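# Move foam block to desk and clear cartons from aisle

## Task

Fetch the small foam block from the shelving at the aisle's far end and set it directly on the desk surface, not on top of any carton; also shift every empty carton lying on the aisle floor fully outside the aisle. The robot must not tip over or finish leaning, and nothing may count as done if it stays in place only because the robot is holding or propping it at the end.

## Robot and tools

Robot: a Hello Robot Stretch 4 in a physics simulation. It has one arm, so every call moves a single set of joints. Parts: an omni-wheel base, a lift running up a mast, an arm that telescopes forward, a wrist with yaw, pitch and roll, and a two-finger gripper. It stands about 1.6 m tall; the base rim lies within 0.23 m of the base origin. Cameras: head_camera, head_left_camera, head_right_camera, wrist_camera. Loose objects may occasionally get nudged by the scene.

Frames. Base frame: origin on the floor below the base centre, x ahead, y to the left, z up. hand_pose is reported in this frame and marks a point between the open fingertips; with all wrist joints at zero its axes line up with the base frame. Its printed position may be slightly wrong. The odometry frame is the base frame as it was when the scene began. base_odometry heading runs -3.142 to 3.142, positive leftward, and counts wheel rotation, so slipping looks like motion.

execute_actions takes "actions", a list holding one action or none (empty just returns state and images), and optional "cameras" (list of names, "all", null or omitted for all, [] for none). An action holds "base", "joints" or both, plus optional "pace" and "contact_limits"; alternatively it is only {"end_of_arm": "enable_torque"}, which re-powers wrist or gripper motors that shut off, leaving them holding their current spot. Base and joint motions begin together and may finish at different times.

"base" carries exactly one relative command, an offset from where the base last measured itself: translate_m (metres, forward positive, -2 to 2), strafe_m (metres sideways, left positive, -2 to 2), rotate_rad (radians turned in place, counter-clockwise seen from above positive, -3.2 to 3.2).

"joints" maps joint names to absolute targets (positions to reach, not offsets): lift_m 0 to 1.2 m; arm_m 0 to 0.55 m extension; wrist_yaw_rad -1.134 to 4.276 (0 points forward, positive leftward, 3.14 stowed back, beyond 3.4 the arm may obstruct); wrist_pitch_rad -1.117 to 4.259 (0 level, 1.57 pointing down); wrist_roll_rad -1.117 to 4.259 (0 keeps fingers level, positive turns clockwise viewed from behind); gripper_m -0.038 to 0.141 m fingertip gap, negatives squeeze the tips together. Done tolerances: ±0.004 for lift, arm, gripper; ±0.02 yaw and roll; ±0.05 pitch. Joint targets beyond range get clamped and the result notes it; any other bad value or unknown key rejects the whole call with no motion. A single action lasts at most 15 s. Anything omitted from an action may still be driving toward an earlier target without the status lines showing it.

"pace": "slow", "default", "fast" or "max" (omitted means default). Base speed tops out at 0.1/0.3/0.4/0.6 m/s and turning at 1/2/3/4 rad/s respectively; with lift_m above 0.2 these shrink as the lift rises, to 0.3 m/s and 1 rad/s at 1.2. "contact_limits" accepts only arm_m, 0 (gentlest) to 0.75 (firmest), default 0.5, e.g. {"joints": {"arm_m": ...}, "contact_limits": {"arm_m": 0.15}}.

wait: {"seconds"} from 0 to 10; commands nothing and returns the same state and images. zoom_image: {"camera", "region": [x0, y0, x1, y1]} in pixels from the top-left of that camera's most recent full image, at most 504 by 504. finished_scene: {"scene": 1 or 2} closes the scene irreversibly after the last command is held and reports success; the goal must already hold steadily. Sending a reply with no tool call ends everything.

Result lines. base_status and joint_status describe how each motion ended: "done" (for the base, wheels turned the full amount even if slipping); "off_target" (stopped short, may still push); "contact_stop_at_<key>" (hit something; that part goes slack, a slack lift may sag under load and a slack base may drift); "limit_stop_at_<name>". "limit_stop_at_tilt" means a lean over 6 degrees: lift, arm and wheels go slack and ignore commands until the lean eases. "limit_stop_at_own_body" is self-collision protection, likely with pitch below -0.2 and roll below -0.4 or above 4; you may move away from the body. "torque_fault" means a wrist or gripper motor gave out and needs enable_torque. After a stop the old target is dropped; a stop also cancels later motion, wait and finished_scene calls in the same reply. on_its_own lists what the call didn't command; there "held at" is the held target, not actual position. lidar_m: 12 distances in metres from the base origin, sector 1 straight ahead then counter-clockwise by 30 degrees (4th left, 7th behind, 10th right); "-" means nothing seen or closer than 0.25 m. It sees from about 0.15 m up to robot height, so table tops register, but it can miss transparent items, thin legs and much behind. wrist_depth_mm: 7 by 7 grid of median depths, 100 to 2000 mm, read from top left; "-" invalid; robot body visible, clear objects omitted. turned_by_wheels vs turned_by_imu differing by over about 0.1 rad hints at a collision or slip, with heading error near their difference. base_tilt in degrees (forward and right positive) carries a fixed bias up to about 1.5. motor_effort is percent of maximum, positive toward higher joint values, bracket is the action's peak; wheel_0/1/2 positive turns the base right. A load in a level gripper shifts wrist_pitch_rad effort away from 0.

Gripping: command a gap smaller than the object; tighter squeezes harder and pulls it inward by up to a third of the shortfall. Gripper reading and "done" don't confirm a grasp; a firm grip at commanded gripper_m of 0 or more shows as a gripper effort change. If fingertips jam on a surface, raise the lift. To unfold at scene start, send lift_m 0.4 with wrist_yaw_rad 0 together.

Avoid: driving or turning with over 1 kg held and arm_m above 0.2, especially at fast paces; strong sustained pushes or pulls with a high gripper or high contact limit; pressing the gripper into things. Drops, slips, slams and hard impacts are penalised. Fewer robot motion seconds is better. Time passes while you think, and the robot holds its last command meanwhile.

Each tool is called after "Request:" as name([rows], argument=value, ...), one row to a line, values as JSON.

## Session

Request:
execute_actions(actions=[])

Scene clock: 0.00 s.
base_odometry: x=+0.000 y=+0.000 heading=+0.000 (m, m, rad; odometry frame)
turned_by_wheels: +0.000 (rad since the last result)
turned_by_imu: +0.000 (rad since the last result)
base_tilt: forward=+0.0 right=+0.6 (deg)
lidar_m: 1.04 1.05 1.17 1.84 1.81 2.15 1.03 1.03 1.24 1.81 1.84 1.18
base_status: not commanded
joint_positions: lift_m=+0.274 arm_m=+0.002 wrist_yaw_rad=+3.237 wrist_pitch_rad=-0.004 wrist_roll_rad=-0.013 gripper_m=+0.057
joint_status: not commanded
motor_effort: lift_m=+21 arm_m=-1 wrist_yaw_rad=+0 wrist_pitch_rad=-8 wrist_roll_rad=+1 gripper_m=-4 wheel_0=+0 wheel_1=+0 wheel_2=+0 (%)
hand_pose: x=-0.1223 y=+0.0594 z=+0.4530 quat_wxyz=(-0.048, +0.002, -0.006, +0.999) (m; base frame)
wrist_depth_mm: - - 132 1921 - - - / - - 127 1983 - - - / - - 131 208 - - - / 143 137 136 - - - - / 191 1863 1921 - - - - / 193 1397 191 1537 191 1537 1661 / 193 917 1008 121 1078 1042 1118
pictures: head_camera, head_left_camera, head_right_camera, wrist_camera
Images, in order (width x height): head_camera 420x560, head_left_camera 420x672, head_right_camera 420x672, wrist_camera 616x392.

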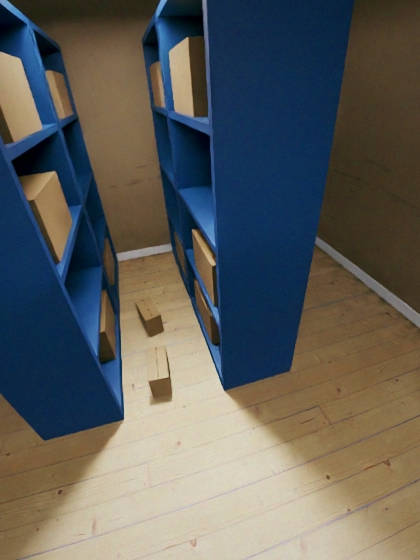

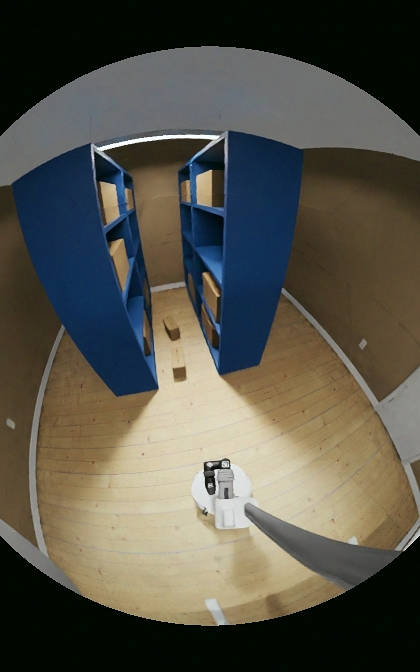

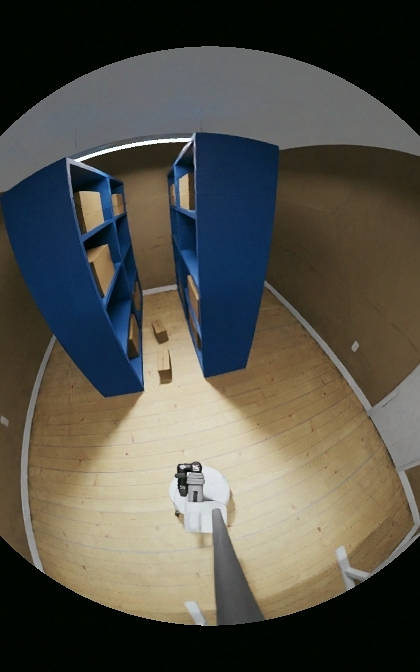

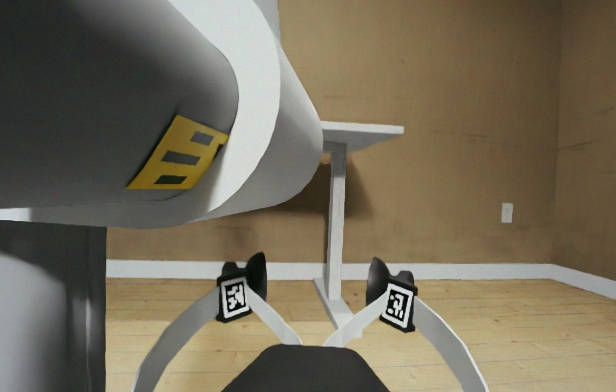

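Request:
execute_actions([
  {"base":{"rotate_rad":0.364},"joints":{"lift_m":0.4,"wrist_yaw_rad":0,"arm_m":0.2,"gripper_m":0.14}},
], cameras=[])

Request:
execute_actions([
  {"base":{"translate_m":0.55},"joints":{"lift_m":0.32,"wrist_pitch_rad":1.57,"wrist_roll_rad":0.05,"arm_m":0.5},"pace":"fast"},
], cameras=["head_camera","wrist_camera"])

Scene clock: 3.00 s.
base_odometry: x=+0.000 y=+0.000 heading=+0.364 (m, m, rad; odometry frame)
turned_by_wheels: +0.364 (rad since the last result)
turned_by_imu: +0.362 (rad since the last result)
base_tilt: forward=+0.0 right=+0.6 (deg)
lidar_m: 1.05 1.07 1.91 1.81 1.96 1.02 1.04 1.14 1.88 1.82 1.95 1.03
base_status: done
joint_positions: lift_m=+0.400 arm_m=+0.199 wrist_yaw_rad=+0.000 wrist_pitch_rad=-0.004 wrist_roll_rad=-0.013 gripper_m=+0.140
joint_status: all done
motor_effort: lift_m=+25(26) arm_m=+5(6) wrist_yaw_rad=-1(5) wrist_pitch_rad=-8(9) wrist_roll_rad=+0(1) gripper_m=+0(7) wheel_0=+0(6) wheel_1=+1(1) wheel_2=+1(6) (%)
hand_pose: x=+0.6585 y=-0.0873 z=+0.5789 quat_wxyz=(+1.000, -0.007, -0.002, +0.000) (m; base frame)
wrist_depth_mm: 634 621 976 - - 831 530 / 634 627 1308 - - 1078 535 / 640 621 1499 - - 768 535 / 640 634 1464 - - 759 535 / 647 634 1430 - - 741 544 / 654 634 1042 1708 1430 208 544 / 654 647 1060 120 1281 854 539
pictures: none
No camera images: the call's "cameras" was empty. Leave "cameras" out to get every camera's image.

Scene clock: 5.73 s.
base_odometry: x=+0.514 y=+0.196 heading=+0.364 (m, m, rad; odometry frame)
turned_by_wheels: +0.000 (rad since the last result)
turned_by_imu: -0.002 (rad since the last result)
base_tilt: forward=+0.1 right=+0.7 (deg)
lidar_m: 0.52 0.50 0.74 1.81 1.91 1.58 1.58 1.71 1.93 1.90 0.61 0.55
base_status: done
joint_positions: lift_m=+0.320 arm_m=+0.499 wrist_yaw_rad=+0.000 wrist_pitch_rad=+1.570 wrist_roll_rad=+0.049 gripper_m=+0.140
joint_status: all done
motor_effort: lift_m=+17(22) arm_m=+5(11) wrist_yaw_rad=-2(1) wrist_pitch_rad=-1(6) wrist_roll_rad=+0(3) gripper_m=-3(1) wheel_0=+1(7) wheel_1=+0(3) wheel_2=+1(10) (%)
hand_pose: x=+0.6703 y=-0.0874 z=+0.2101 quat_wxyz=(+0.707, +0.017, +0.707, -0.017) (m; base frame)
wrist_depth_mm: 366 430 427 424 421 415 415 / 375 439 252 250 424 418 415 / 379 436 254 252 424 418 418 / 384 442 255 252 427 421 421 / 392 442 255 253 430 421 418 / 394 445 256 255 430 198 424 / 397 445 259 120 433 430 427
pictures: head_camera, wrist_camera
Images, in order (width x height): head_camera 420x560, wrist_camera 616x392.

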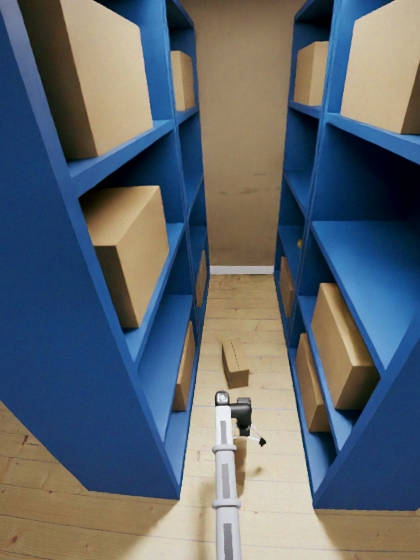

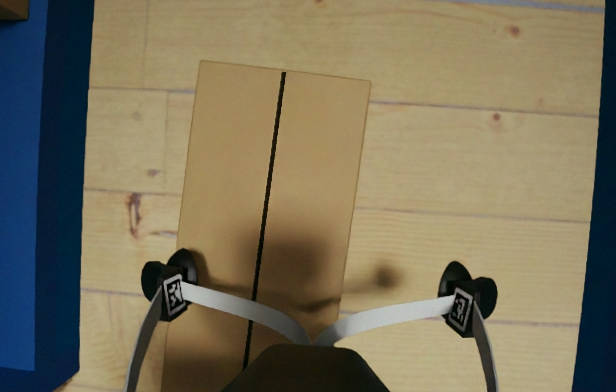

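Request:
execute_actions([
  {"base":{"strafe_m":0.039},"joints":{"lift_m":0.305,"wrist_roll_rad":0.14,"arm_m":0.515}},
], cameras=["wrist_camera"])

Request:
execute_actions([
  {"joints":{"lift_m":0.248}},
], cameras=["wrist_camera"])

Scene clock: 7.03 s.
base_odometry: x=+0.500 y=+0.232 heading=+0.364 (m, m, rad; odometry frame)
turned_by_wheels: +0.000 (rad since the last result)
turned_by_imu: +0.000 (rad since the last result)
base_tilt: forward=+0.1 right=+0.8 (deg)
lidar_m: 0.52 0.49 0.71 1.78 1.89 1.62 1.56 1.73 1.97 1.93 0.60 0.58
base_status: done
joint_positions: lift_m=+0.305 arm_m=+0.514 wrist_yaw_rad=+0.000 wrist_pitch_rad=+1.570 wrist_roll_rad=+0.139 gripper_m=+0.140
joint_status: all done
motor_effort: lift_m=+16(16) arm_m=+5(8) wrist_yaw_rad=+0(1) wrist_pitch_rad=-1(1) wrist_roll_rad=+0(2) gripper_m=+0(2) wheel_0=+0(8) wheel_1=-2(9) wheel_2=+0(1) (%)
hand_pose: x=+0.6852 y=-0.0874 z=+0.1951 quat_wxyz=(+0.706, +0.049, +0.705, -0.049) (m; base frame)
wrist_depth_mm: 347 418 413 407 407 402 402 / 349 418 415 236 407 404 399 / 347 421 415 236 235 407 402 / 351 424 418 236 236 407 404 / 351 424 240 239 237 407 410 / 355 421 241 240 238 199 410 / 355 427 427 120 415 410 413
pictures: wrist_camera
Images, in order (width x height): wrist_camera 616x392.

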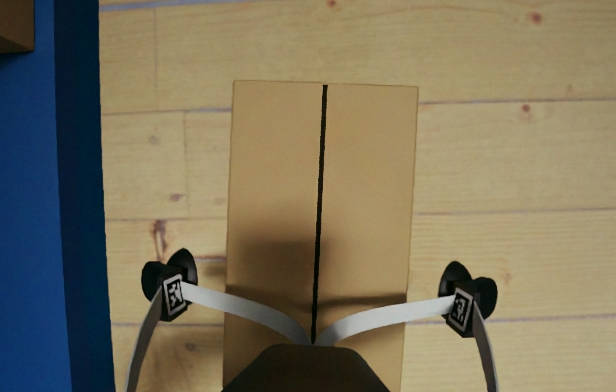

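Scene clock: 8.20 s.
base_odometry: x=+0.500 y=+0.232 heading=+0.364 (m, m, rad; odometry frame)
turned_by_wheels: +0.000 (rad since the last result)
turned_by_imu: +0.000 (rad since the last result)
base_tilt: forward=+0.1 right=+0.7 (deg)
lidar_m: 0.52 0.51 0.74 1.73 1.87 1.62 1.58 1.72 1.98 1.91 0.60 0.62
base_status: not commanded
joint_positions: lift_m=+0.249 arm_m=+0.514 wrist_yaw_rad=+0.000 wrist_pitch_rad=+1.571 wrist_roll_rad=+0.140 gripper_m=+0.140
joint_status: all done
motor_effort: lift_m=+12(16) arm_m=+5(6) wrist_yaw_rad=+2(0) wrist_pitch_rad=-3(3) wrist_roll_rad=-1(2) gripper_m=-1(2) wheel_0=+0(0) wheel_1=-2(2) wheel_2=+0(0) (%)
hand_pose: x=+0.6850 y=-0.0874 z=+0.1384 quat_wxyz=(+0.705, +0.049, +0.705, -0.049) (m; base frame)
wrist_depth_mm: 340 364 359 355 351 347 347 / 340 364 182 181 179 351 351 / 340 366 183 181 179 353 351 / 340 370 184 181 181 353 349 / 336 368 185 183 181 357 353 / 332 370 185 184 182 202 353 / 330 373 187 119 183 362 359
pictures: wrist_camera
Images, in order (width x height): wrist_camera 616x392.

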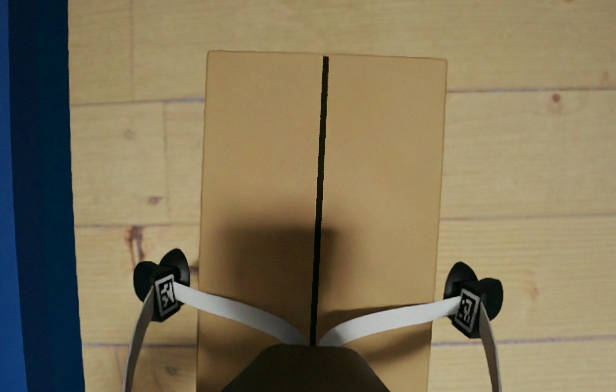

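Request:
execute_actions([
  {"joints":{"gripper_m":0.06}},
], cameras=[])

Request:
execute_actions([
  {"base":{"translate_m":-0.2},"joints":{"lift_m":0.27,"arm_m":0.27},"pace":"fast"},
], cameras=[])

Request:
execute_actions([
  {"base":{"rotate_rad":1.3}},
], cameras=[])

Request:
execute_actions([
  {"joints":{"lift_m":0.248,"gripper_m":0.14}},
], cameras=[])

Request:
execute_actions([
  {"base":{"translate_m":-0.13},"joints":{"lift_m":0.34,"arm_m":0.36}},
], cameras=[])

Request:
execute_actions([
  {"base":{"rotate_rad":-1.33},"pace":"fast"},
], cameras=[])

Request:
execute_actions([
  {"base":{"translate_m":0.78},"joints":{"arm_m":0.5,"wrist_roll_rad":-0.1},"pace":"fast"},
], cameras=["head_camera","head_left_camera","wrist_camera"])

Scene clock: 10.53 s.
base_odometry: x=+0.500 y=+0.232 heading=+0.364 (m, m, rad; odometry frame)
turned_by_wheels: +0.000 (rad since the last result)
turned_by_imu: -0.001 (rad since the last result)
base_tilt: forward=+0.0 right=+0.6 (deg)
lidar_m: 0.53 0.50 0.75 1.77 1.89 1.60 1.56 1.73 2.00 1.93 0.59 0.60
base_status: not commanded
joint_positions: lift_m=+0.248 arm_m=+0.514 wrist_yaw_rad=+0.000 wrist_pitch_rad=+1.570 wrist_roll_rad=+0.140 gripper_m=+0.061
joint_status: all done
motor_effort: lift_m=+16(16) arm_m=+5(5) wrist_yaw_rad=-1(1) wrist_pitch_rad=-1(3) wrist_roll_rad=+0(1) gripper_m=-25(25) wheel_0=+0(0) wheel_1=-2(2) wheel_2=+0(0) (%)
hand_pose: x=+0.6852 y=-0.0874 z=+0.1381 quat_wxyz=(+0.706, +0.049, +0.705, -0.049) (m; base frame)
wrist_depth_mm: 338 362 355 353 349 347 343 / 342 359 168 167 165 345 345 / 338 364 169 167 166 353 347 / 340 368 170 168 167 353 349 / 334 368 171 169 168 353 353 / 332 182 172 170 168 181 353 / 329 370 173 138 169 359 355
pictures: none
No camera images: the call's "cameras" was empty. Leave "cameras" out to get every camera's image.

Scene clock: 12.30 s.
base_odometry: x=+0.313 y=+0.161 heading=+0.364 (m, m, rad; odometry frame)
turned_by_wheels: +0.000 (rad since the last result)
turned_by_imu: +0.000 (rad since the last result)
base_tilt: forward=+0.0 right=+0.7 (deg)
lidar_m: 0.26 0.70 1.82 1.79 1.91 1.39 1.39 1.49 1.94 1.91 0.89 0.30
base_status: done
joint_positions: lift_m=+0.270 arm_m=+0.271 wrist_yaw_rad=+0.000 wrist_pitch_rad=+1.570 wrist_roll_rad=+0.140 gripper_m=+0.061
joint_status: all done
motor_effort: lift_m=+25(26) arm_m=-5(6) wrist_yaw_rad=+1(1) wrist_pitch_rad=-2(3) wrist_roll_rad=+0(3) gripper_m=-23(24) wheel_0=+0(7) wheel_1=+2(6) wheel_2=+1(11) (%)
hand_pose: x=+0.4420 y=-0.0874 z=+0.1593 quat_wxyz=(+0.706, +0.049, +0.705, -0.049) (m; base frame)
wrist_depth_mm: 384 382 379 373 370 368 364 / 389 384 169 167 165 370 366 / 389 387 170 167 166 373 370 / 392 387 170 169 167 370 370 / 392 389 171 169 168 375 370 / 399 181 171 170 168 181 375 / 397 394 173 138 168 382 375
pictures: none
No camera images: the call's "cameras" was empty. Leave "cameras" out to get every camera's image.

Scene clock: 14.20 s.
base_odometry: x=+0.313 y=+0.161 heading=+1.664 (m, m, rad; odometry frame)
turned_by_wheels: +1.300 (rad since the last result)
turned_by_imu: +1.294 (rad since the last result)
base_tilt: forward=-0.1 right=+0.7 (deg)
lidar_m: 0.30 1.76 2.17 1.35 1.41 1.74 1.92 1.94 0.75 0.85 0.69 0.32
base_status: done
joint_positions: lift_m=+0.270 arm_m=+0.271 wrist_yaw_rad=+0.000 wrist_pitch_rad=+1.570 wrist_roll_rad=+0.140 gripper_m=+0.061
joint_status: not commanded
motor_effort: lift_m=+25(25) arm_m=-5(5) wrist_yaw_rad=+0(1) wrist_pitch_rad=-1(0) wrist_roll_rad=+1(1) gripper_m=-23(26) wheel_0=-1(7) wheel_1=-1(5) wheel_2=+0(5) (%)
hand_pose: x=+0.4421 y=-0.0874 z=+0.1593 quat_wxyz=(+0.706, +0.049, +0.705, -0.049) (m; base frame)
wrist_depth_mm: 387 384 377 373 370 368 364 / 389 384 168 167 165 368 366 / 389 384 169 167 166 370 368 / 392 387 170 168 167 375 373 / 392 392 171 169 167 375 370 / 397 183 171 170 168 181 375 / 399 394 173 138 168 382 375
pictures: none
No camera images: the call's "cameras" was empty. Leave "cameras" out to get every camera's image.

Scene clock: 16.00 s.
base_odometry: x=+0.313 y=+0.161 heading=+1.664 (m, m, rad; odometry frame)
turned_by_wheels: +0.000 (rad since the last result)
turned_by_imu: +0.000 (rad since the last result)
base_tilt: forward=+0.0 right=+0.8 (deg)
lidar_m: 0.32 1.78 2.15 1.36 1.39 1.76 1.88 1.94 0.73 0.86 0.69 0.32
base_status: not commanded
joint_positions: lift_m=+0.248 arm_m=+0.271 wrist_yaw_rad=+0.000 wrist_pitch_rad=+1.570 wrist_roll_rad=+0.140 gripper_m=+0.140
joint_status: all done
motor_effort: lift_m=+16(26) arm_m=-5(5) wrist_yaw_rad=+1(2) wrist_pitch_rad=-2(10) wrist_roll_rad=+1(2) gripper_m=-2(26) wheel_0=-1(1) wheel_1=-1(1) wheel_2=+0(0) (%)
hand_pose: x=+0.4420 y=-0.0874 z=+0.1381 quat_wxyz=(+0.706, +0.049, +0.705, -0.049) (m; base frame)
wrist_depth_mm: 364 364 359 357 355 351 347 / 366 366 182 181 179 351 349 / 368 368 183 181 179 351 351 / 375 370 184 182 181 357 351 / 375 368 185 183 181 355 353 / 377 373 186 185 181 208 355 / 375 373 187 119 183 359 357
pictures: none
No camera images: the call's "cameras" was empty. Leave "cameras" out to get every camera's image.

Scene clock: 17.73 s.
base_odometry: x=+0.325 y=+0.032 heading=+1.664 (m, m, rad; odometry frame)
turned_by_wheels: +0.000 (rad since the last result)
turned_by_imu: +0.000 (rad since the last result)
base_tilt: forward=+0.1 right=+0.6 (deg)
lidar_m: 0.43 1.91 2.35 1.36 1.38 2.03 1.79 1.82 0.77 0.71 0.74 0.46
base_status: done
joint_positions: lift_m=+0.340 arm_m=+0.359 wrist_yaw_rad=+0.000 wrist_pitch_rad=+1.570 wrist_roll_rad=+0.140 gripper_m=+0.140
joint_status: all done
motor_effort: lift_m=+26(27) arm_m=+6(6) wrist_yaw_rad=-1(1) wrist_pitch_rad=-1(1) wrist_roll_rad=+1(1) gripper_m=-2(0) wheel_0=-2(5) wheel_1=-1(5) wheel_2=-1(7) (%)
hand_pose: x=+0.5302 y=-0.0874 z=+0.2293 quat_wxyz=(+0.706, +0.049, +0.705, -0.049) (m; base frame)
wrist_depth_mm: 459 449 445 439 439 439 433 / 459 452 449 268 268 436 433 / 462 455 452 270 270 439 436 / 462 455 455 271 442 442 439 / 469 459 273 273 445 442 439 / 469 466 277 274 272 199 442 / 473 466 466 120 449 449 445
pictures: none
No camera images: the call's "cameras" was empty. Leave "cameras" out to get every camera's image.

Scene clock: 19.33 s.
base_odometry: x=+0.325 y=+0.032 heading=+0.334 (m, m, rad; odometry frame)
turned_by_wheels: -1.330 (rad since the last result)
turned_by_imu: -1.324 (rad since the last result)
base_tilt: forward=+0.0 right=+0.7 (deg)
lidar_m: 1.16 0.76 0.39 1.91 1.98 1.37 1.35 1.45 1.80 1.80 0.93 0.72
base_status: done
joint_positions: lift_m=+0.340 arm_m=+0.359 wrist_yaw_rad=+0.000 wrist_pitch_rad=+1.570 wrist_roll_rad=+0.140 gripper_m=+0.140
joint_status: not commanded
motor_effort: lift_m=+25(26) arm_m=+4(6) wrist_yaw_rad=+0(2) wrist_pitch_rad=-1(1) wrist_roll_rad=+1(0) gripper_m=-2(2) wheel_0=+0(8) wheel_1=-1(11) wheel_2=-2(9) (%)
hand_pose: x=+0.5304 y=-0.0874 z=+0.2293 quat_wxyz=(+0.706, +0.049, +0.705, -0.049) (m; base frame)
wrist_depth_mm: 455 452 445 442 439 379 296 / 462 452 449 442 439 439 433 / 462 455 455 452 442 439 436 / 466 459 455 449 445 442 439 / 466 459 455 455 449 445 442 / 469 466 462 455 449 199 445 / 469 469 466 121 452 445 442
pictures: none
No camera images: the call's "cameras" was empty. Leave "cameras" out to get every camera's image.

Scene clock: 22.57 s.
base_odometry: x=+1.062 y=+0.287 heading=+0.334 (m, m, rad; odometry frame)
turned_by_wheels: +0.000 (rad since the last result)
turned_by_imu: -0.002 (rad since the last result)
base_tilt: forward=+0.1 right=+0.6 (deg)
lidar_m: 0.53 0.41 0.31 0.28 0.69 0.67 2.20 2.29 0.25 0.25 0.27 0.41
base_status: done
joint_positions: lift_m=+0.340 arm_m=+0.499 wrist_yaw_rad=+0.000 wrist_pitch_rad=+1.570 wrist_roll_rad=-0.100 gripper_m=+0.140
joint_status: all done
motor_effort: lift_m=+25(25) arm_m=+5(6) wrist_yaw_rad=-1(1) wrist_pitch_rad=-1(2) wrist_roll_rad=-1(5) gripper_m=+0(0) wheel_0=+0(6) wheel_1=+0(5) wheel_2=+0(11) (%)
hand_pose: x=+0.6702 y=-0.0874 z=+0.2294 quat_wxyz=(+0.707, -0.035, +0.706, +0.035) (m; base frame)
wrist_depth_mm: 459 452 449 442 439 436 424 / 442 273 449 449 442 436 410 / 445 274 274 449 445 439 407 / 466 277 274 445 445 439 368 / 466 278 277 452 445 445 364 / 466 281 278 455 449 199 366 / 469 281 281 120 455 439 357
pictures: head_camera, head_left_camera, wrist_camera
Images, in order (width x height): head_camera 420x560, head_left_camera 420x672, wrist_camera 616x392.

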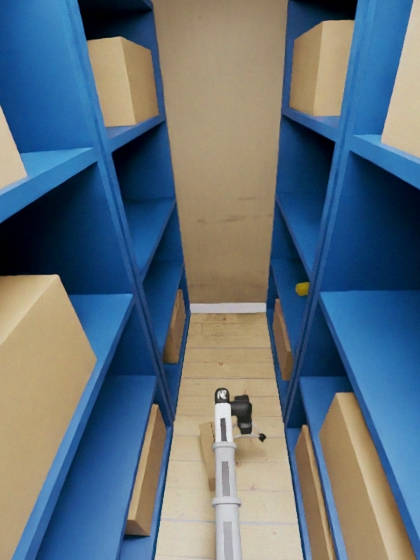

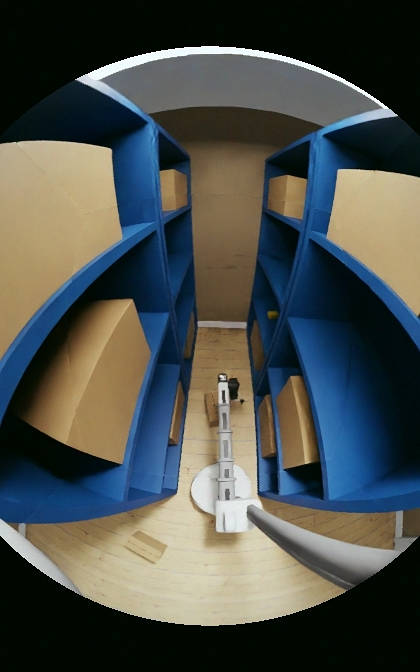

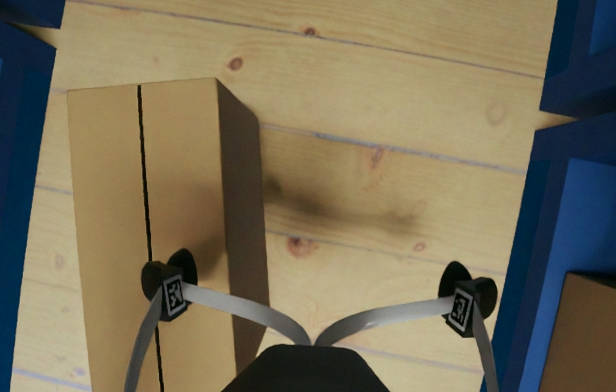

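Request:
execute_actions([
  {"base":{"rotate_rad":0.193},"joints":{"lift_m":0.31,"wrist_roll_rad":-0.01}},
], cameras=["wrist_camera"])

Scene clock: 23.77 s.
base_odometry: x=+1.062 y=+0.287 heading=+0.527 (m, m, rad; odometry frame)
turned_by_wheels: +0.193 (rad since the last result)
turned_by_imu: +0.192 (rad since the last result)
base_tilt: forward=+0.0 right=+0.8 (deg)
lidar_m: 0.51 0.34 0.28 0.28 0.66 2.12 2.15 2.27 0.25 0.25 0.31 0.54
base_status: done
joint_positions: lift_m=+0.310 arm_m=+0.499 wrist_yaw_rad=+0.000 wrist_pitch_rad=+1.570 wrist_roll_rad=-0.011 gripper_m=+0.140
joint_status: all done
motor_effort: lift_m=+16(24) arm_m=+5(5) wrist_yaw_rad=-1(0) wrist_pitch_rad=-1(1) wrist_roll_rad=+1(5) gripper_m=+0(1) wheel_0=-1(6) wheel_1=+0(5) wheel_2=+2(6) (%)
hand_pose: x=+0.6702 y=-0.0874 z=+0.2001 quat_wxyz=(+0.707, -0.004, +0.707, +0.004) (m; base frame)
wrist_depth_mm: 338 377 421 415 410 404 402 / 312 402 421 415 413 407 402 / 332 421 421 241 237 415 410 / 351 427 424 242 241 415 410 / 357 430 245 243 243 418 410 / 368 436 246 244 243 200 415 / 392 439 430 121 421 415 418
pictures: wrist_camera
Images, in order (width x height): wrist_camera 616x392.

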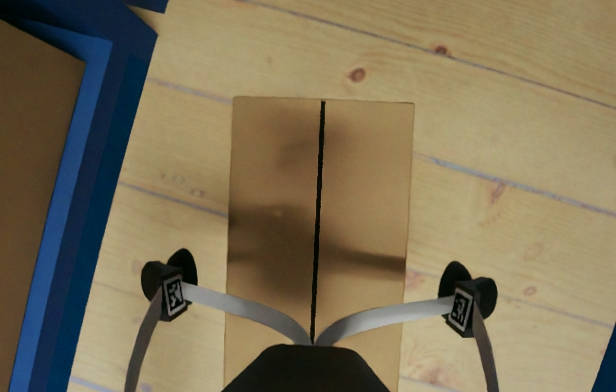

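Request:
execute_actions([
  {"joints":{"lift_m":0.248}},
], cameras=[])

Request:
execute_actions([
  {"joints":{"gripper_m":0.06}},
], cameras=[])

Request:
execute_actions([
  {"base":{"rotate_rad":-0.225},"joints":{"lift_m":0.27}},
], cameras=[])

Request:
execute_actions([
  {"base":{"translate_m":-0.78},"joints":{"arm_m":0.3},"pace":"fast"},
], cameras=[])

Request:
execute_actions([
  {"base":{"rotate_rad":-1.1},"joints":{"arm_m":0.36}},
], cameras=[])

Request:
execute_actions([
  {"joints":{"lift_m":0.248,"gripper_m":0.14}},
], cameras=[])

Request:
execute_actions([
  {"joints":{"lift_m":0.33},"pace":"fast"},
], cameras=[])

Request:
execute_actions([
  {"base":{"rotate_rad":1.115},"joints":{"lift_m":0.5,"arm_m":0.01,"wrist_pitch_rad":0.6},"pace":"fast"},
], cameras=["head_right_camera"])

Request:
execute_actions([
  {"base":{"translate_m":1.6},"joints":{"lift_m":0.63,"gripper_m":0.12},"pace":"fast"},
])

Scene clock: 25.77 s.
base_odometry: x=+1.062 y=+0.287 heading=+0.527 (m, m, rad; odometry frame)
turned_by_wheels: +0.000 (rad since the last result)
turned_by_imu: +0.000 (rad since the last result)
base_tilt: forward=+0.0 right=+0.7 (deg)
lidar_m: 0.48 0.34 0.30 0.28 0.65 2.14 2.16 2.26 0.25 0.26 0.29 0.55
base_status: not commanded
joint_positions: lift_m=+0.249 arm_m=+0.499 wrist_yaw_rad=+0.000 wrist_pitch_rad=+1.571 wrist_roll_rad=-0.010 gripper_m=+0.140
joint_status: all done
motor_effort: lift_m=+13(17) arm_m=+5(5) wrist_yaw_rad=+0(1) wrist_pitch_rad=-4(4) wrist_roll_rad=+1(1) gripper_m=-1(1) wheel_0=-1(0) wheel_1=+0(0) wheel_2=+1(1) (%)
hand_pose: x=+0.6700 y=-0.0874 z=+0.1384 quat_wxyz=(+0.707, -0.004, +0.707, +0.004) (m; base frame)
wrist_depth_mm: 291 362 357 355 353 349 349 / 291 366 183 181 180 349 349 / 304 366 183 181 179 351 349 / 324 368 183 182 181 353 351 / 343 370 185 183 181 355 351 / 366 373 186 184 182 204 353 / 373 375 187 120 184 359 357
pictures: none
No camera images: the call's "cameras" was empty. Leave "cameras" out to get every camera's image.

Scene clock: 27.57 s.
base_odometry: x=+1.062 y=+0.287 heading=+0.527 (m, m, rad; odometry frame)
turned_by_wheels: +0.000 (rad since the last result)
turned_by_imu: +0.000 (rad since the last result)
base_tilt: forward=+0.0 right=+0.7 (deg)
lidar_m: 0.51 0.35 0.29 0.29 0.62 2.14 2.12 2.28 0.25 0.25 0.30 0.53
base_status: not commanded
joint_positions: lift_m=+0.248 arm_m=+0.499 wrist_yaw_rad=+0.000 wrist_pitch_rad=+1.570 wrist_roll_rad=-0.010 gripper_m=+0.061
joint_status: all done
motor_effort: lift_m=+16(16) arm_m=+5(5) wrist_yaw_rad=+0(1) wrist_pitch_rad=-1(3) wrist_roll_rad=+0(1) gripper_m=-25(23) wheel_0=-1(1) wheel_1=+0(0) wheel_2=+1(1) (%)
hand_pose: x=+0.6702 y=-0.0874 z=+0.1381 quat_wxyz=(+0.707, -0.004, +0.707, +0.004) (m; base frame)
wrist_depth_mm: 287 357 355 353 349 347 343 / 289 362 168 167 165 349 345 / 303 364 170 167 166 351 347 / 325 366 170 168 167 351 349 / 343 370 171 169 167 353 349 / 368 181 171 170 168 181 355 / 377 370 173 138 168 359 355
pictures: none
No camera images: the call's "cameras" was empty. Leave "cameras" out to get every camera's image.

Scene clock: 28.53 s.
base_odometry: x=+1.062 y=+0.287 heading=+0.302 (m, m, rad; odometry frame)
turned_by_wheels: -0.225 (rad since the last result)
turned_by_imu: -0.224 (rad since the last result)
base_tilt: forward=+0.0 right=+0.7 (deg)
lidar_m: 0.52 0.44 0.30 0.29 0.68 0.64 2.98 2.26 0.32 0.25 0.26 0.39
base_status: done
joint_positions: lift_m=+0.270 arm_m=+0.499 wrist_yaw_rad=+0.000 wrist_pitch_rad=+1.570 wrist_roll_rad=-0.010 gripper_m=+0.061
joint_status: all done
motor_effort: lift_m=+26(29) arm_m=+5(5) wrist_yaw_rad=-1(1) wrist_pitch_rad=-1(1) wrist_roll_rad=+2(2) gripper_m=-24(25) wheel_0=-1(6) wheel_1=-1(7) wheel_2=+0(7) (%)
hand_pose: x=+0.6702 y=-0.0874 z=+0.1593 quat_wxyz=(+0.707, -0.004, +0.707, +0.004) (m; base frame)
wrist_depth_mm: 384 379 377 373 373 366 342 / 387 382 168 167 165 368 351 / 389 387 169 167 166 370 336 / 392 387 170 168 166 373 330 / 394 394 171 169 167 373 327 / 397 181 171 170 168 179 319 / 399 392 173 138 168 379 303
pictures: none
No camera images: the call's "cameras" was empty. Leave "cameras" out to get every camera's image.

Scene clock: 31.83 s.
base_odometry: x=+0.317 y=+0.056 heading=+0.302 (m, m, rad; odometry frame)
turned_by_wheels: +0.000 (rad since the last result)
turned_by_imu: +0.001 (rad since the last result)
base_tilt: forward=+0.0 right=+0.6 (deg)
lidar_m: 0.34 0.75 0.40 1.87 1.91 1.40 1.37 1.44 1.83 1.81 0.96 0.33
base_status: done
joint_positions: lift_m=+0.270 arm_m=+0.301 wrist_yaw_rad=+0.000 wrist_pitch_rad=+1.570 wrist_roll_rad=-0.010 gripper_m=+0.061
joint_status: all done
motor_effort: lift_m=+26(26) arm_m=-5(11) wrist_yaw_rad=+1(1) wrist_pitch_rad=-2(1) wrist_roll_rad=+2(0) gripper_m=-24(22) wheel_0=-1(6) wheel_1=+1(5) wheel_2=+0(12) (%)
hand_pose: x=+0.4720 y=-0.0874 z=+0.1593 quat_wxyz=(+0.707, -0.004, +0.707, +0.004) (m; base frame)
wrist_depth_mm: 387 384 379 375 370 368 368 / 387 382 168 166 166 370 368 / 392 384 168 167 165 373 366 / 394 389 170 168 166 375 373 / 394 392 171 169 167 375 373 / 397 181 171 170 168 180 375 / 399 397 172 138 168 379 375
pictures: none
No camera images: the call's "cameras" was empty. Leave "cameras" out to get every camera's image.

Scene clock: 33.60 s.
base_odometry: x=+0.317 y=+0.056 heading=-0.799 (m, m, rad; odometry frame)
turned_by_wheels: -1.100 (rad since the last result)
turned_by_imu: -1.096 (rad since the last result)
base_tilt: forward=+0.0 right=+0.8 (deg)
lidar_m: 0.38 0.73 0.94 0.74 0.41 0.43 1.96 1.43 1.34 1.39 1.91 0.38
base_status: done
joint_positions: lift_m=+0.270 arm_m=+0.359 wrist_yaw_rad=+0.000 wrist_pitch_rad=+1.570 wrist_roll_rad=-0.010 gripper_m=+0.061
joint_status: all done
motor_effort: lift_m=+25(26) arm_m=+5(7) wrist_yaw_rad=-2(2) wrist_pitch_rad=-1(1) wrist_roll_rad=+0(2) gripper_m=-24(25) wheel_0=+0(8) wheel_1=-1(5) wheel_2=-1(7) (%)
hand_pose: x=+0.5304 y=-0.0874 z=+0.1593 quat_wxyz=(+0.707, -0.004, +0.707, +0.004) (m; base frame)
wrist_depth_mm: 384 382 379 375 370 370 364 / 392 387 168 167 165 368 366 / 387 387 169 167 166 373 368 / 392 387 170 167 167 373 370 / 394 389 170 169 167 375 373 / 399 181 171 170 168 179 375 / 399 392 173 138 168 377 373
pictures: none
No camera images: the call's "cameras" was empty. Leave "cameras" out to get every camera's image.

Scene clock: 35.40 s.
base_odometry: x=+0.317 y=+0.056 heading=-0.799 (m, m, rad; odometry frame)
turned_by_wheels: +0.000 (rad since the last result)
turned_by_imu: +0.000 (rad since the last result)
base_tilt: forward=+0.0 right=+0.7 (deg)
lidar_m: 0.38 0.72 0.93 0.78 0.39 0.43 1.94 1.42 1.35 1.41 1.88 0.37
base_status: not commanded
joint_positions: lift_m=+0.248 arm_m=+0.359 wrist_yaw_rad=+0.000 wrist_pitch_rad=+1.570 wrist_roll_rad=-0.010 gripper_m=+0.140
joint_status: all done
motor_effort: lift_m=+16(23) arm_m=+5(5) wrist_yaw_rad=+1(1) wrist_pitch_rad=-2(9) wrist_roll_rad=+0(1) gripper_m=-1(28) wheel_0=+0(0) wheel_1=-1(1) wheel_2=-1(1) (%)
hand_pose: x=+0.5302 y=-0.0874 z=+0.1381 quat_wxyz=(+0.707, -0.004, +0.707, +0.004) (m; base frame)
wrist_depth_mm: 366 362 359 355 351 347 345 / 368 366 183 181 180 349 347 / 370 366 183 182 180 351 351 / 373 366 185 182 180 355 351 / 373 373 185 182 182 355 353 / 375 370 185 183 181 207 355 / 375 375 187 119 183 362 359
pictures: none
No camera images: the call's "cameras" was empty. Leave "cameras" out to get every camera's image.

Scene clock: 36.50 s.
base_odometry: x=+0.317 y=+0.056 heading=-0.799 (m, m, rad; odometry frame)
turned_by_wheels: +0.000 (rad since the last result)
turned_by_imu: +0.000 (rad since the last result)
base_tilt: forward=+0.0 right=+0.9 (deg)
lidar_m: 0.38 0.73 0.95 0.77 0.41 0.43 1.96 1.43 1.35 1.41 1.89 0.41
base_status: not commanded
joint_positions: lift_m=+0.330 arm_m=+0.359 wrist_yaw_rad=+0.000 wrist_pitch_rad=+1.570 wrist_roll_rad=-0.010 gripper_m=+0.140
joint_status: all done
motor_effort: lift_m=+25(27) arm_m=+5(5) wrist_yaw_rad=+0(1) wrist_pitch_rad=-1(1) wrist_roll_rad=+1(1) gripper_m=-1(1) wheel_0=+0(0) wheel_1=-2(1) wheel_2=-1(1) (%)
hand_pose: x=+0.5303 y=-0.0874 z=+0.2194 quat_wxyz=(+0.707, -0.004, +0.707, +0.004) (m; base frame)
wrist_depth_mm: 449 445 436 436 430 424 421 / 449 445 439 436 433 427 421 / 452 449 442 260 259 430 427 / 452 449 445 262 259 436 427 / 455 452 442 264 263 433 430 / 455 455 267 265 264 199 430 / 459 455 455 121 442 436 436
pictures: none
No camera images: the call's "cameras" was empty. Leave "cameras" out to get every camera's image.

Scene clock: 38.30 s.
base_odometry: x=+0.317 y=+0.056 heading=+0.316 (m, m, rad; odometry frame)
turned_by_wheels: +1.115 (rad since the last result)
turned_by_imu: +1.110 (rad since the last result)
base_tilt: forward=+0.1 right=+0.8 (deg)
lidar_m: 1.16 0.74 0.38 1.87 1.96 1.37 1.34 1.42 1.83 0.37 0.38 0.72
base_status: done
joint_positions: lift_m=+0.500 arm_m=+0.011 wrist_yaw_rad=+0.000 wrist_pitch_rad=+0.602 wrist_roll_rad=-0.010 gripper_m=+0.140
joint_status: all done
motor_effort: lift_m=+25(27) arm_m=-5(6) wrist_yaw_rad=+1(5) wrist_pitch_rad=-7(11) wrist_roll_rad=+2(0) gripper_m=-1(2) wheel_0=-1(8) wheel_1=+0(6) wheel_2=+0(9) (%)
hand_pose: x=+0.4196 y=-0.0875 z=+0.5145 quat_wxyz=(+0.955, -0.005, +0.296, +0.001) (m; base frame)
wrist_depth_mm: 627 778 1255 - 1537 574 382 / 521 976 1308 1921 1281 488 410 / 539 991 1308 1464 1308 477 452 / 591 1025 1098 1160 1060 525 500 / 676 831 946 960 917 569 554 / 768 750 768 820 741 208 634 / 707 699 715 120 707 707 707
pictures: head_right_camera
Images, in order (width x height): head_right_camera 420x672.

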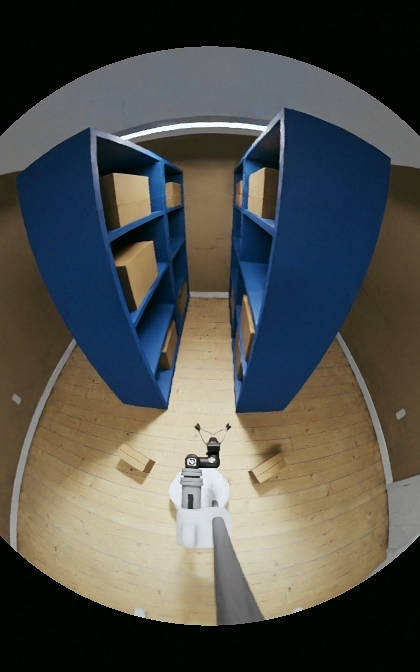

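Scene clock: 43.67 s.
base_odometry: x=+1.838 y=+0.554 heading=+0.316 (m, m, rad; odometry frame)
turned_by_wheels: +0.000 (rad since the last result)
turned_by_imu: -0.004 (rad since the last result)
base_tilt: forward=+0.1 right=+0.7 (deg)
lidar_m: 0.94 0.36 0.27 0.25 0.26 0.41 1.43 0.43 0.31 0.28 0.33 0.44
base_status: done
joint_positions: lift_m=+0.630 arm_m=+0.011 wrist_yaw_rad=+0.000 wrist_pitch_rad=+0.602 wrist_roll_rad=-0.010 gripper_m=+0.120
joint_status: all done
motor_effort: lift_m=+25(28) arm_m=-5(5) wrist_yaw_rad=-1(1) wrist_pitch_rad=-7(7) wrist_roll_rad=+0(2) gripper_m=-1(3) wheel_0=-1(5) wheel_1=+0(1) wheel_2=+1(10) (%)
hand_pose: x=+0.4196 y=-0.0874 z=+0.6445 quat_wxyz=(+0.955, -0.005, +0.296, +0.002) (m; base frame)
wrist_depth_mm: 654 654 676 647 640 615 574 / 707 707 723 715 699 647 615 / 597 691 798 778 778 661 609 / 492 820 891 878 842 768 484 / 615 691 976 976 946 854 413 / 554 676 904 960 904 544 535 / 508 668 842 118 842 554 488
pictures: head_camera, head_left_camera, head_right_camera, wrist_camera
Images, in order (width x height): head_camera 420x560, head_left_camera 420x672, head_right_camera 420x672, wrist_camera 616x392.

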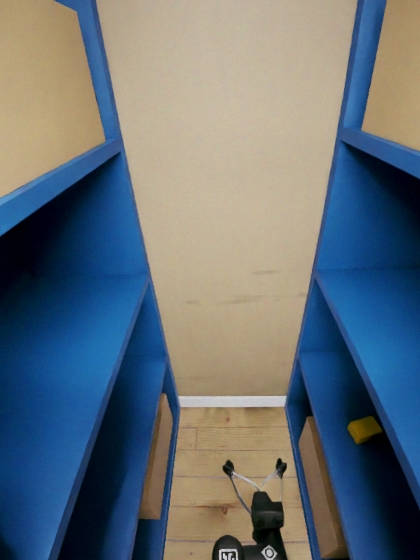

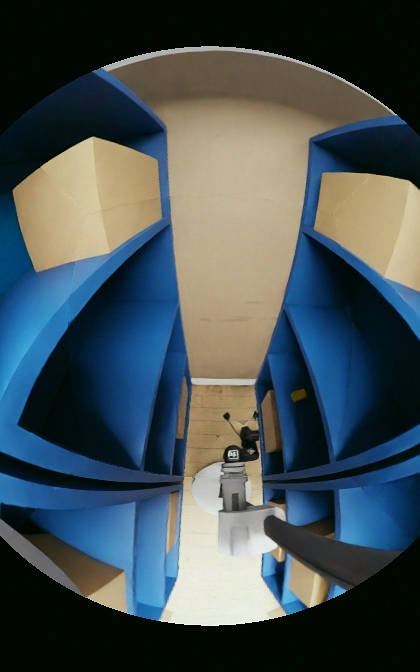

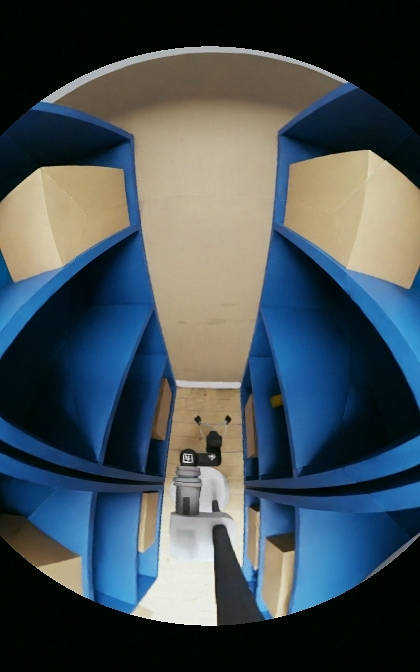

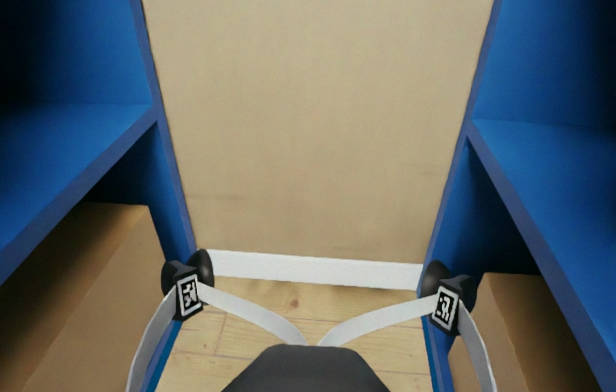

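Request:
execute_actions([
  {"base":{"translate_m":0.3},"joints":{"lift_m":0.6}},
], cameras=[])

Request:
execute_actions([
  {"base":{"rotate_rad":-0.93}},
], cameras=["wrist_camera"])

Scene clock: 46.40 s.
base_odometry: x=+2.123 y=+0.647 heading=+0.316 (m, m, rad; odometry frame)
turned_by_wheels: +0.000 (rad since the last result)
turned_by_imu: -0.002 (rad since the last result)
base_tilt: forward=-0.1 right=+0.7 (deg)
lidar_m: 0.65 0.35 0.25 0.25 0.26 0.38 1.15 0.45 0.30 0.30 0.33 0.46
base_status: done
joint_positions: lift_m=+0.600 arm_m=+0.011 wrist_yaw_rad=+0.000 wrist_pitch_rad=+0.602 wrist_roll_rad=-0.010 gripper_m=+0.120
joint_status: all done
motor_effort: lift_m=+16(24) arm_m=-5(5) wrist_yaw_rad=+1(2) wrist_pitch_rad=-7(7) wrist_roll_rad=+2(2) gripper_m=-1(4) wheel_0=+0(5) wheel_1=-1(5) wheel_2=+1(8) (%)
hand_pose: x=+0.4196 y=-0.0874 z=+0.6152 quat_wxyz=(+0.955, -0.005, +0.296, +0.002) (m; base frame)
wrist_depth_mm: 399 394 387 379 368 368 359 / 427 430 421 413 404 397 384 / 449 477 469 452 439 433 410 / 455 535 521 512 488 477 418 / 544 580 574 569 549 525 436 / 615 654 634 627 597 512 525 / 484 715 759 118 715 615 597
pictures: none
No camera images: the call's "cameras" was empty. Leave "cameras" out to get every camera's image.

Scene clock: 48.03 s.
base_odometry: x=+2.123 y=+0.647 heading=-0.614 (m, m, rad; odometry frame)
turned_by_wheels: -0.930 (rad since the last result)
turned_by_imu: -0.926 (rad since the last result)
base_tilt: forward=+0.0 right=+0.6 (deg)
lidar_m: 0.35 0.55 0.63 0.30 0.25 0.25 0.28 0.45 0.85 0.40 0.31 0.27
base_status: done
joint_positions: lift_m=+0.600 arm_m=+0.011 wrist_yaw_rad=+0.000 wrist_pitch_rad=+0.602 wrist_roll_rad=-0.010 gripper_m=+0.120
joint_status: not commanded
motor_effort: lift_m=+17(17) arm_m=-5(5) wrist_yaw_rad=+1(2) wrist_pitch_rad=-7(7) wrist_roll_rad=+0(0) gripper_m=-2(2) wheel_0=+0(6) wheel_1=+0(7) wheel_2=+0(5) (%)
hand_pose: x=+0.4196 y=-0.0874 z=+0.6152 quat_wxyz=(+0.955, -0.005, +0.296, +0.002) (m; base frame)
wrist_depth_mm: 415 488 580 647 549 469 415 / 442 517 621 676 585 496 436 / 480 508 539 539 539 517 462 / 512 424 427 413 413 430 433 / 569 379 355 330 355 359 359 / 597 676 287 304 289 287 304 / 654 715 455 118 266 265 267
pictures: wrist_camera
Images, in order (width x height): wrist_camera 616x392.

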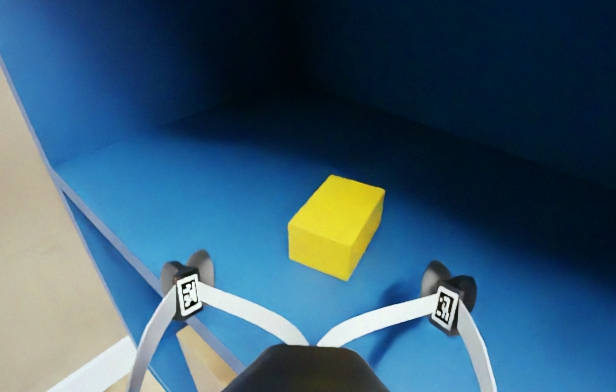

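Request:
execute_actions([
  {"base":{"rotate_rad":-0.03},"joints":{"arm_m":0.125,"lift_m":0.558}},
], cameras=["wrist_camera"])

Request:
execute_actions([
  {"joints":{"gripper_m":0.02}},
], cameras=["wrist_camera"])

Request:
execute_actions([
  {"joints":{"lift_m":0.6,"arm_m":0.05}},
], cameras=["wrist_camera"])

Scene clock: 49.83 s.
base_odometry: x=+2.123 y=+0.647 heading=-0.644 (m, m, rad; odometry frame)
turned_by_wheels: -0.030 (rad since the last result)
turned_by_imu: -0.030 (rad since the last result)
base_tilt: forward=+0.2 right=+0.7 (deg)
lidar_m: 0.36 0.54 0.64 0.29 0.25 0.25 0.27 0.45 0.89 0.41 0.29 0.30
base_status: done
joint_positions: lift_m=+0.558 arm_m=+0.124 wrist_yaw_rad=+0.000 wrist_pitch_rad=+0.602 wrist_roll_rad=-0.010 gripper_m=+0.120
joint_status: all done
motor_effort: lift_m=+16(15) arm_m=+6(9) wrist_yaw_rad=-1(1) wrist_pitch_rad=-7(7) wrist_roll_rad=+1(1) gripper_m=-1(3) wheel_0=+3(5) wheel_1=+0(4) wheel_2=-1(5) (%)
hand_pose: x=+0.5327 y=-0.0874 z=+0.5733 quat_wxyz=(+0.955, -0.005, +0.296, +0.002) (m; base frame)
wrist_depth_mm: 370 439 525 525 442 384 343 / 389 462 549 554 477 404 364 / 404 445 449 452 452 421 379 / 355 355 359 357 357 359 364 / 296 294 298 236 279 298 298 / 249 251 213 202 230 240 253 / 229 219 220 118 222 221 226
pictures: wrist_camera
Images, in order (width x height): wrist_camera 616x392.

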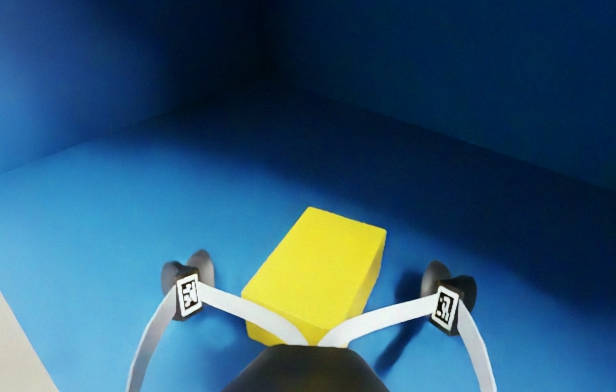

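Scene clock: 51.70 s.
base_odometry: x=+2.123 y=+0.647 heading=-0.644 (m, m, rad; odometry frame)
turned_by_wheels: +0.000 (rad since the last result)
turned_by_imu: +0.000 (rad since the last result)
base_tilt: forward=+0.0 right=+0.7 (deg)
lidar_m: 0.35 0.55 0.63 0.32 0.25 0.25 0.28 0.44 0.87 0.40 0.29 0.31
base_status: not commanded
joint_positions: lift_m=+0.558 arm_m=+0.124 wrist_yaw_rad=+0.000 wrist_pitch_rad=+0.602 wrist_roll_rad=-0.010 gripper_m=+0.020
joint_status: all done
motor_effort: lift_m=+16(16) arm_m=+6(5) wrist_yaw_rad=-2(0) wrist_pitch_rad=-7(8) wrist_roll_rad=+1(2) gripper_m=-20(17) wheel_0=+2(2) wheel_1=+1(1) wheel_2=-1(1) (%)
hand_pose: x=+0.5327 y=-0.0874 z=+0.5732 quat_wxyz=(+0.955, -0.005, +0.297, +0.002) (m; base frame)
wrist_depth_mm: 373 439 525 530 442 384 343 / 392 459 544 549 477 404 362 / 404 449 445 445 452 421 382 / 353 357 357 357 359 359 359 / 291 294 297 227 289 297 298 / 251 251 187 193 188 254 252 / 229 216 220 145 222 215 226
pictures: wrist_camera
Images, in order (width x height): wrist_camera 616x392.

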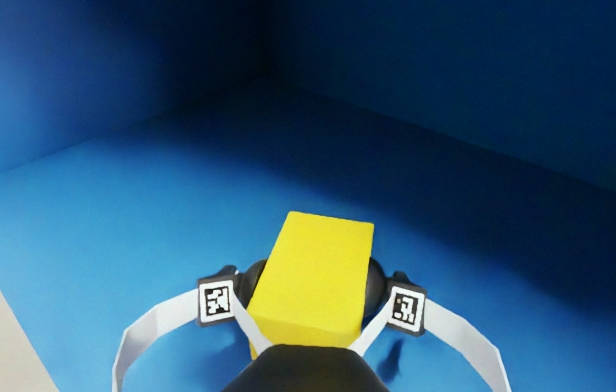

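Scene clock: 52.83 s.
base_odometry: x=+2.123 y=+0.647 heading=-0.644 (m, m, rad; odometry frame)
turned_by_wheels: +0.000 (rad since the last result)
turned_by_imu: +0.000 (rad since the last result)
base_tilt: forward=+0.0 right=+0.7 (deg)
lidar_m: 0.34 0.56 0.63 0.30 0.25 0.25 0.28 0.44 0.90 0.42 0.31 0.30
base_status: not commanded
joint_positions: lift_m=+0.600 arm_m=+0.051 wrist_yaw_rad=+0.000 wrist_pitch_rad=+0.602 wrist_roll_rad=-0.010 gripper_m=+0.020
joint_status: all done
motor_effort: lift_m=+25(26) arm_m=-6(8) wrist_yaw_rad=+0(1) wrist_pitch_rad=-8(8) wrist_roll_rad=+0(1) gripper_m=-20(19) wheel_0=+3(3) wheel_1=+0(0) wheel_2=-1(1) (%)
hand_pose: x=+0.4596 y=-0.0874 z=+0.6143 quat_wxyz=(+0.955, -0.005, +0.297, +0.001) (m; base frame)
wrist_depth_mm: 407 480 574 597 500 439 389 / 427 504 627 627 539 459 407 / 449 508 539 535 539 492 433 / 439 421 427 427 427 430 430 / 517 353 355 227 343 357 355 / 580 310 187 192 187 303 301 / 627 549 263 145 265 257 267
pictures: wrist_camera
Images, in order (width x height): wrist_camera 616x392.

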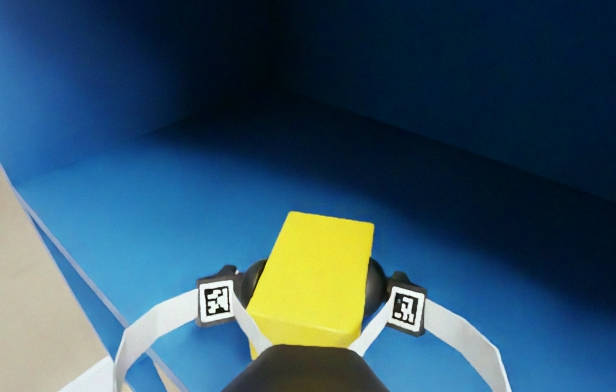

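Request:
execute_actions([
  {"base":{"rotate_rad":0.96},"joints":{"arm_m":0.005}},
], cameras=[])

Request:
execute_actions([
  {"base":{"translate_m":-2},"pace":"fast"},
], cameras=[])

Request:
execute_actions([
  {"base":{"rotate_rad":-3.1},"joints":{"lift_m":0.86}},
], cameras=["head_camera"])

Scene clock: 54.83 s.
base_odometry: x=+2.123 y=+0.647 heading=+0.316 (m, m, rad; odometry frame)
turned_by_wheels: +0.960 (rad since the last result)
turned_by_imu: +0.955 (rad since the last result)
base_tilt: forward=-0.1 right=+0.7 (deg)
lidar_m: 0.62 0.35 0.26 0.25 0.26 0.40 1.18 0.46 0.31 0.30 0.30 0.49
base_status: done
joint_positions: lift_m=+0.600 arm_m=+0.006 wrist_yaw_rad=+0.000 wrist_pitch_rad=+0.602 wrist_roll_rad=-0.010 gripper_m=+0.020
joint_status: all done
motor_effort: lift_m=+25(25) arm_m=-6(4) wrist_yaw_rad=-1(0) wrist_pitch_rad=-8(8) wrist_roll_rad=+1(2) gripper_m=-20(19) wheel_0=-1(5) wheel_1=-1(10) wheel_2=+0(7) (%)
hand_pose: x=+0.4146 y=-0.0874 z=+0.6144 quat_wxyz=(+0.955, -0.005, +0.297, +0.002) (m; base frame)
wrist_depth_mm: 404 402 389 384 375 370 362 / 430 436 427 418 410 399 389 / 455 484 473 459 452 439 410 / 466 539 525 504 496 484 415 / 554 591 580 228 535 539 442 / 621 640 187 193 187 564 530 / 484 715 768 145 715 597 609
pictures: none
No camera images: the call's "cameras" was empty. Leave "cameras" out to get every camera's image.

Scene clock: 61.20 s.
base_odometry: x=+0.222 y=+0.025 heading=+0.316 (m, m, rad; odometry frame)
turned_by_wheels: +0.000 (rad since the last result)
turned_by_imu: +0.002 (rad since the last result)
base_tilt: forward=+0.0 right=+0.7 (deg)
lidar_m: 1.17 0.83 0.42 1.85 1.98 1.28 1.26 1.34 1.85 1.81 0.41 0.78
base_status: done
joint_positions: lift_m=+0.600 arm_m=+0.006 wrist_yaw_rad=+0.000 wrist_pitch_rad=+0.602 wrist_roll_rad=-0.010 gripper_m=+0.020
joint_status: not commanded
motor_effort: lift_m=+25(25) arm_m=-5(6) wrist_yaw_rad=+0(0) wrist_pitch_rad=-8(8) wrist_roll_rad=+2(0) gripper_m=-20(18) wheel_0=+0(7) wheel_1=+1(5) wheel_2=+0(13) (%)
hand_pose: x=+0.4146 y=-0.0874 z=+0.6144 quat_wxyz=(+0.955, -0.005, +0.297, +0.002) (m; base frame)
wrist_depth_mm: 544 1118 1366 - 1336 488 477 / 585 831 1366 - 1397 530 508 / 647 1078 1397 1661 1308 574 559 / 723 1078 1205 1308 1160 634 627 / 831 842 1098 227 750 707 699 / 917 891 189 193 187 788 788 / 820 798 798 145 809 798 820
pictures: none
No camera images: the call's "cameras" was empty. Leave "cameras" out to get every camera's image.

Scene clock: 64.03 s.
base_odometry: x=+0.222 y=+0.025 heading=-2.783 (m, m, rad; odometry frame)
turned_by_wheels: -3.100 (rad since the last result)
turned_by_imu: -3.087 (rad since the last result)
base_tilt: forward=+0.0 right=+0.7 (deg)
lidar_m: 1.23 1.38 1.82 1.79 0.42 0.81 1.06 0.87 0.42 1.86 2.01 1.26
base_status: done
joint_positions: lift_m=+0.860 arm_m=+0.006 wrist_yaw_rad=+0.000 wrist_pitch_rad=+0.602 wrist_roll_rad=-0.010 gripper_m=+0.020
joint_status: all done
motor_effort: lift_m=+25(27) arm_m=-5(5) wrist_yaw_rad=+0(0) wrist_pitch_rad=-7(8) wrist_roll_rad=+2(2) gripper_m=-21(20) wheel_0=+2(6) wheel_1=+1(5) wheel_2=-1(8) (%)
hand_pose: x=+0.4146 y=-0.0874 z=+0.8744 quat_wxyz=(+0.955, -0.005, +0.297, +0.001) (m; base frame)
wrist_depth_mm: 1863 1430 1430 1430 1430 1499 1537 / - 1983 1863 1863 1078 1118 1661 / - - - - 1921 1863 1808 / 1708 1756 1708 1708 1661 1708 1708 / 1430 1464 1430 227 1397 1430 1464 / 1205 1229 187 193 187 1229 1229 / 1078 1042 1078 145 1078 1042 1078
pictures: head_camera
Images, in order (width x height): head_camera 420x560.

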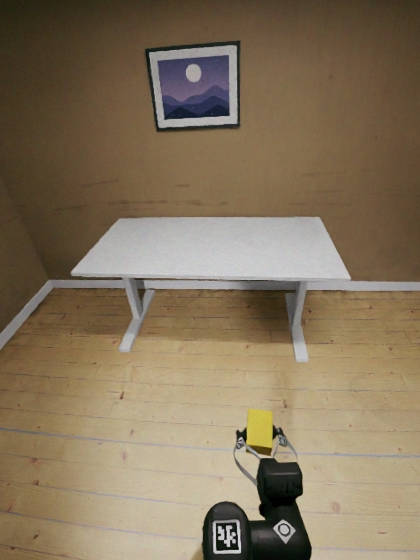

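Request:
execute_actions([
  {"base":{"translate_m":0.53},"joints":{"lift_m":0.81,"arm_m":0.5},"pace":"fast"},
], cameras=["wrist_camera"])

Scene clock: 67.03 s.
base_odometry: x=-0.274 y=-0.160 heading=-2.783 (m, m, rad; odometry frame)
turned_by_wheels: +0.000 (rad since the last result)
turned_by_imu: -0.002 (rad since the last result)
base_tilt: forward=-0.1 right=+0.6 (deg)
lidar_m: 0.72 0.79 1.79 1.73 1.91 0.77 1.31 0.84 1.94 1.90 2.03 0.73
base_status: done
joint_positions: lift_m=+0.810 arm_m=+0.499 wrist_yaw_rad=+0.000 wrist_pitch_rad=+0.602 wrist_roll_rad=-0.010 gripper_m=+0.020
joint_status: all done
motor_effort: lift_m=+16(23) arm_m=+5(9) wrist_yaw_rad=-2(2) wrist_pitch_rad=-8(9) wrist_roll_rad=+2(0) gripper_m=-19(19) wheel_0=+0(8) wheel_1=-1(2) wheel_2=+2(10) (%)
hand_pose: x=+0.9077 y=-0.0874 z=+0.8251 quat_wxyz=(+0.955, -0.005, +0.297, +0.002) (m; base frame)
wrist_depth_mm: 842 809 778 750 732 715 691 / 798 788 788 788 768 759 750 / 580 580 580 580 591 597 591 / 462 462 462 462 466 466 469 / 379 387 387 227 375 382 389 / 325 324 187 193 188 332 329 / 286 279 287 145 286 278 290
pictures: wrist_camera
Images, in order (width x height): wrist_camera 616x392.

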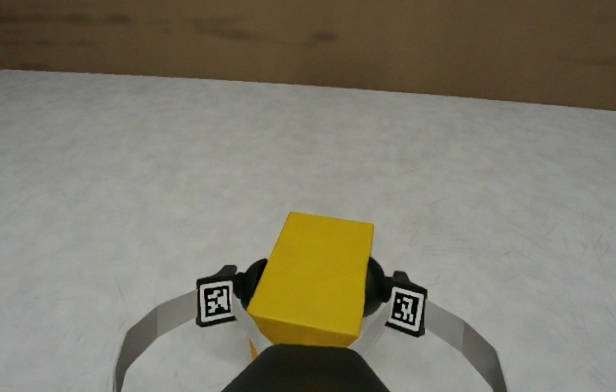

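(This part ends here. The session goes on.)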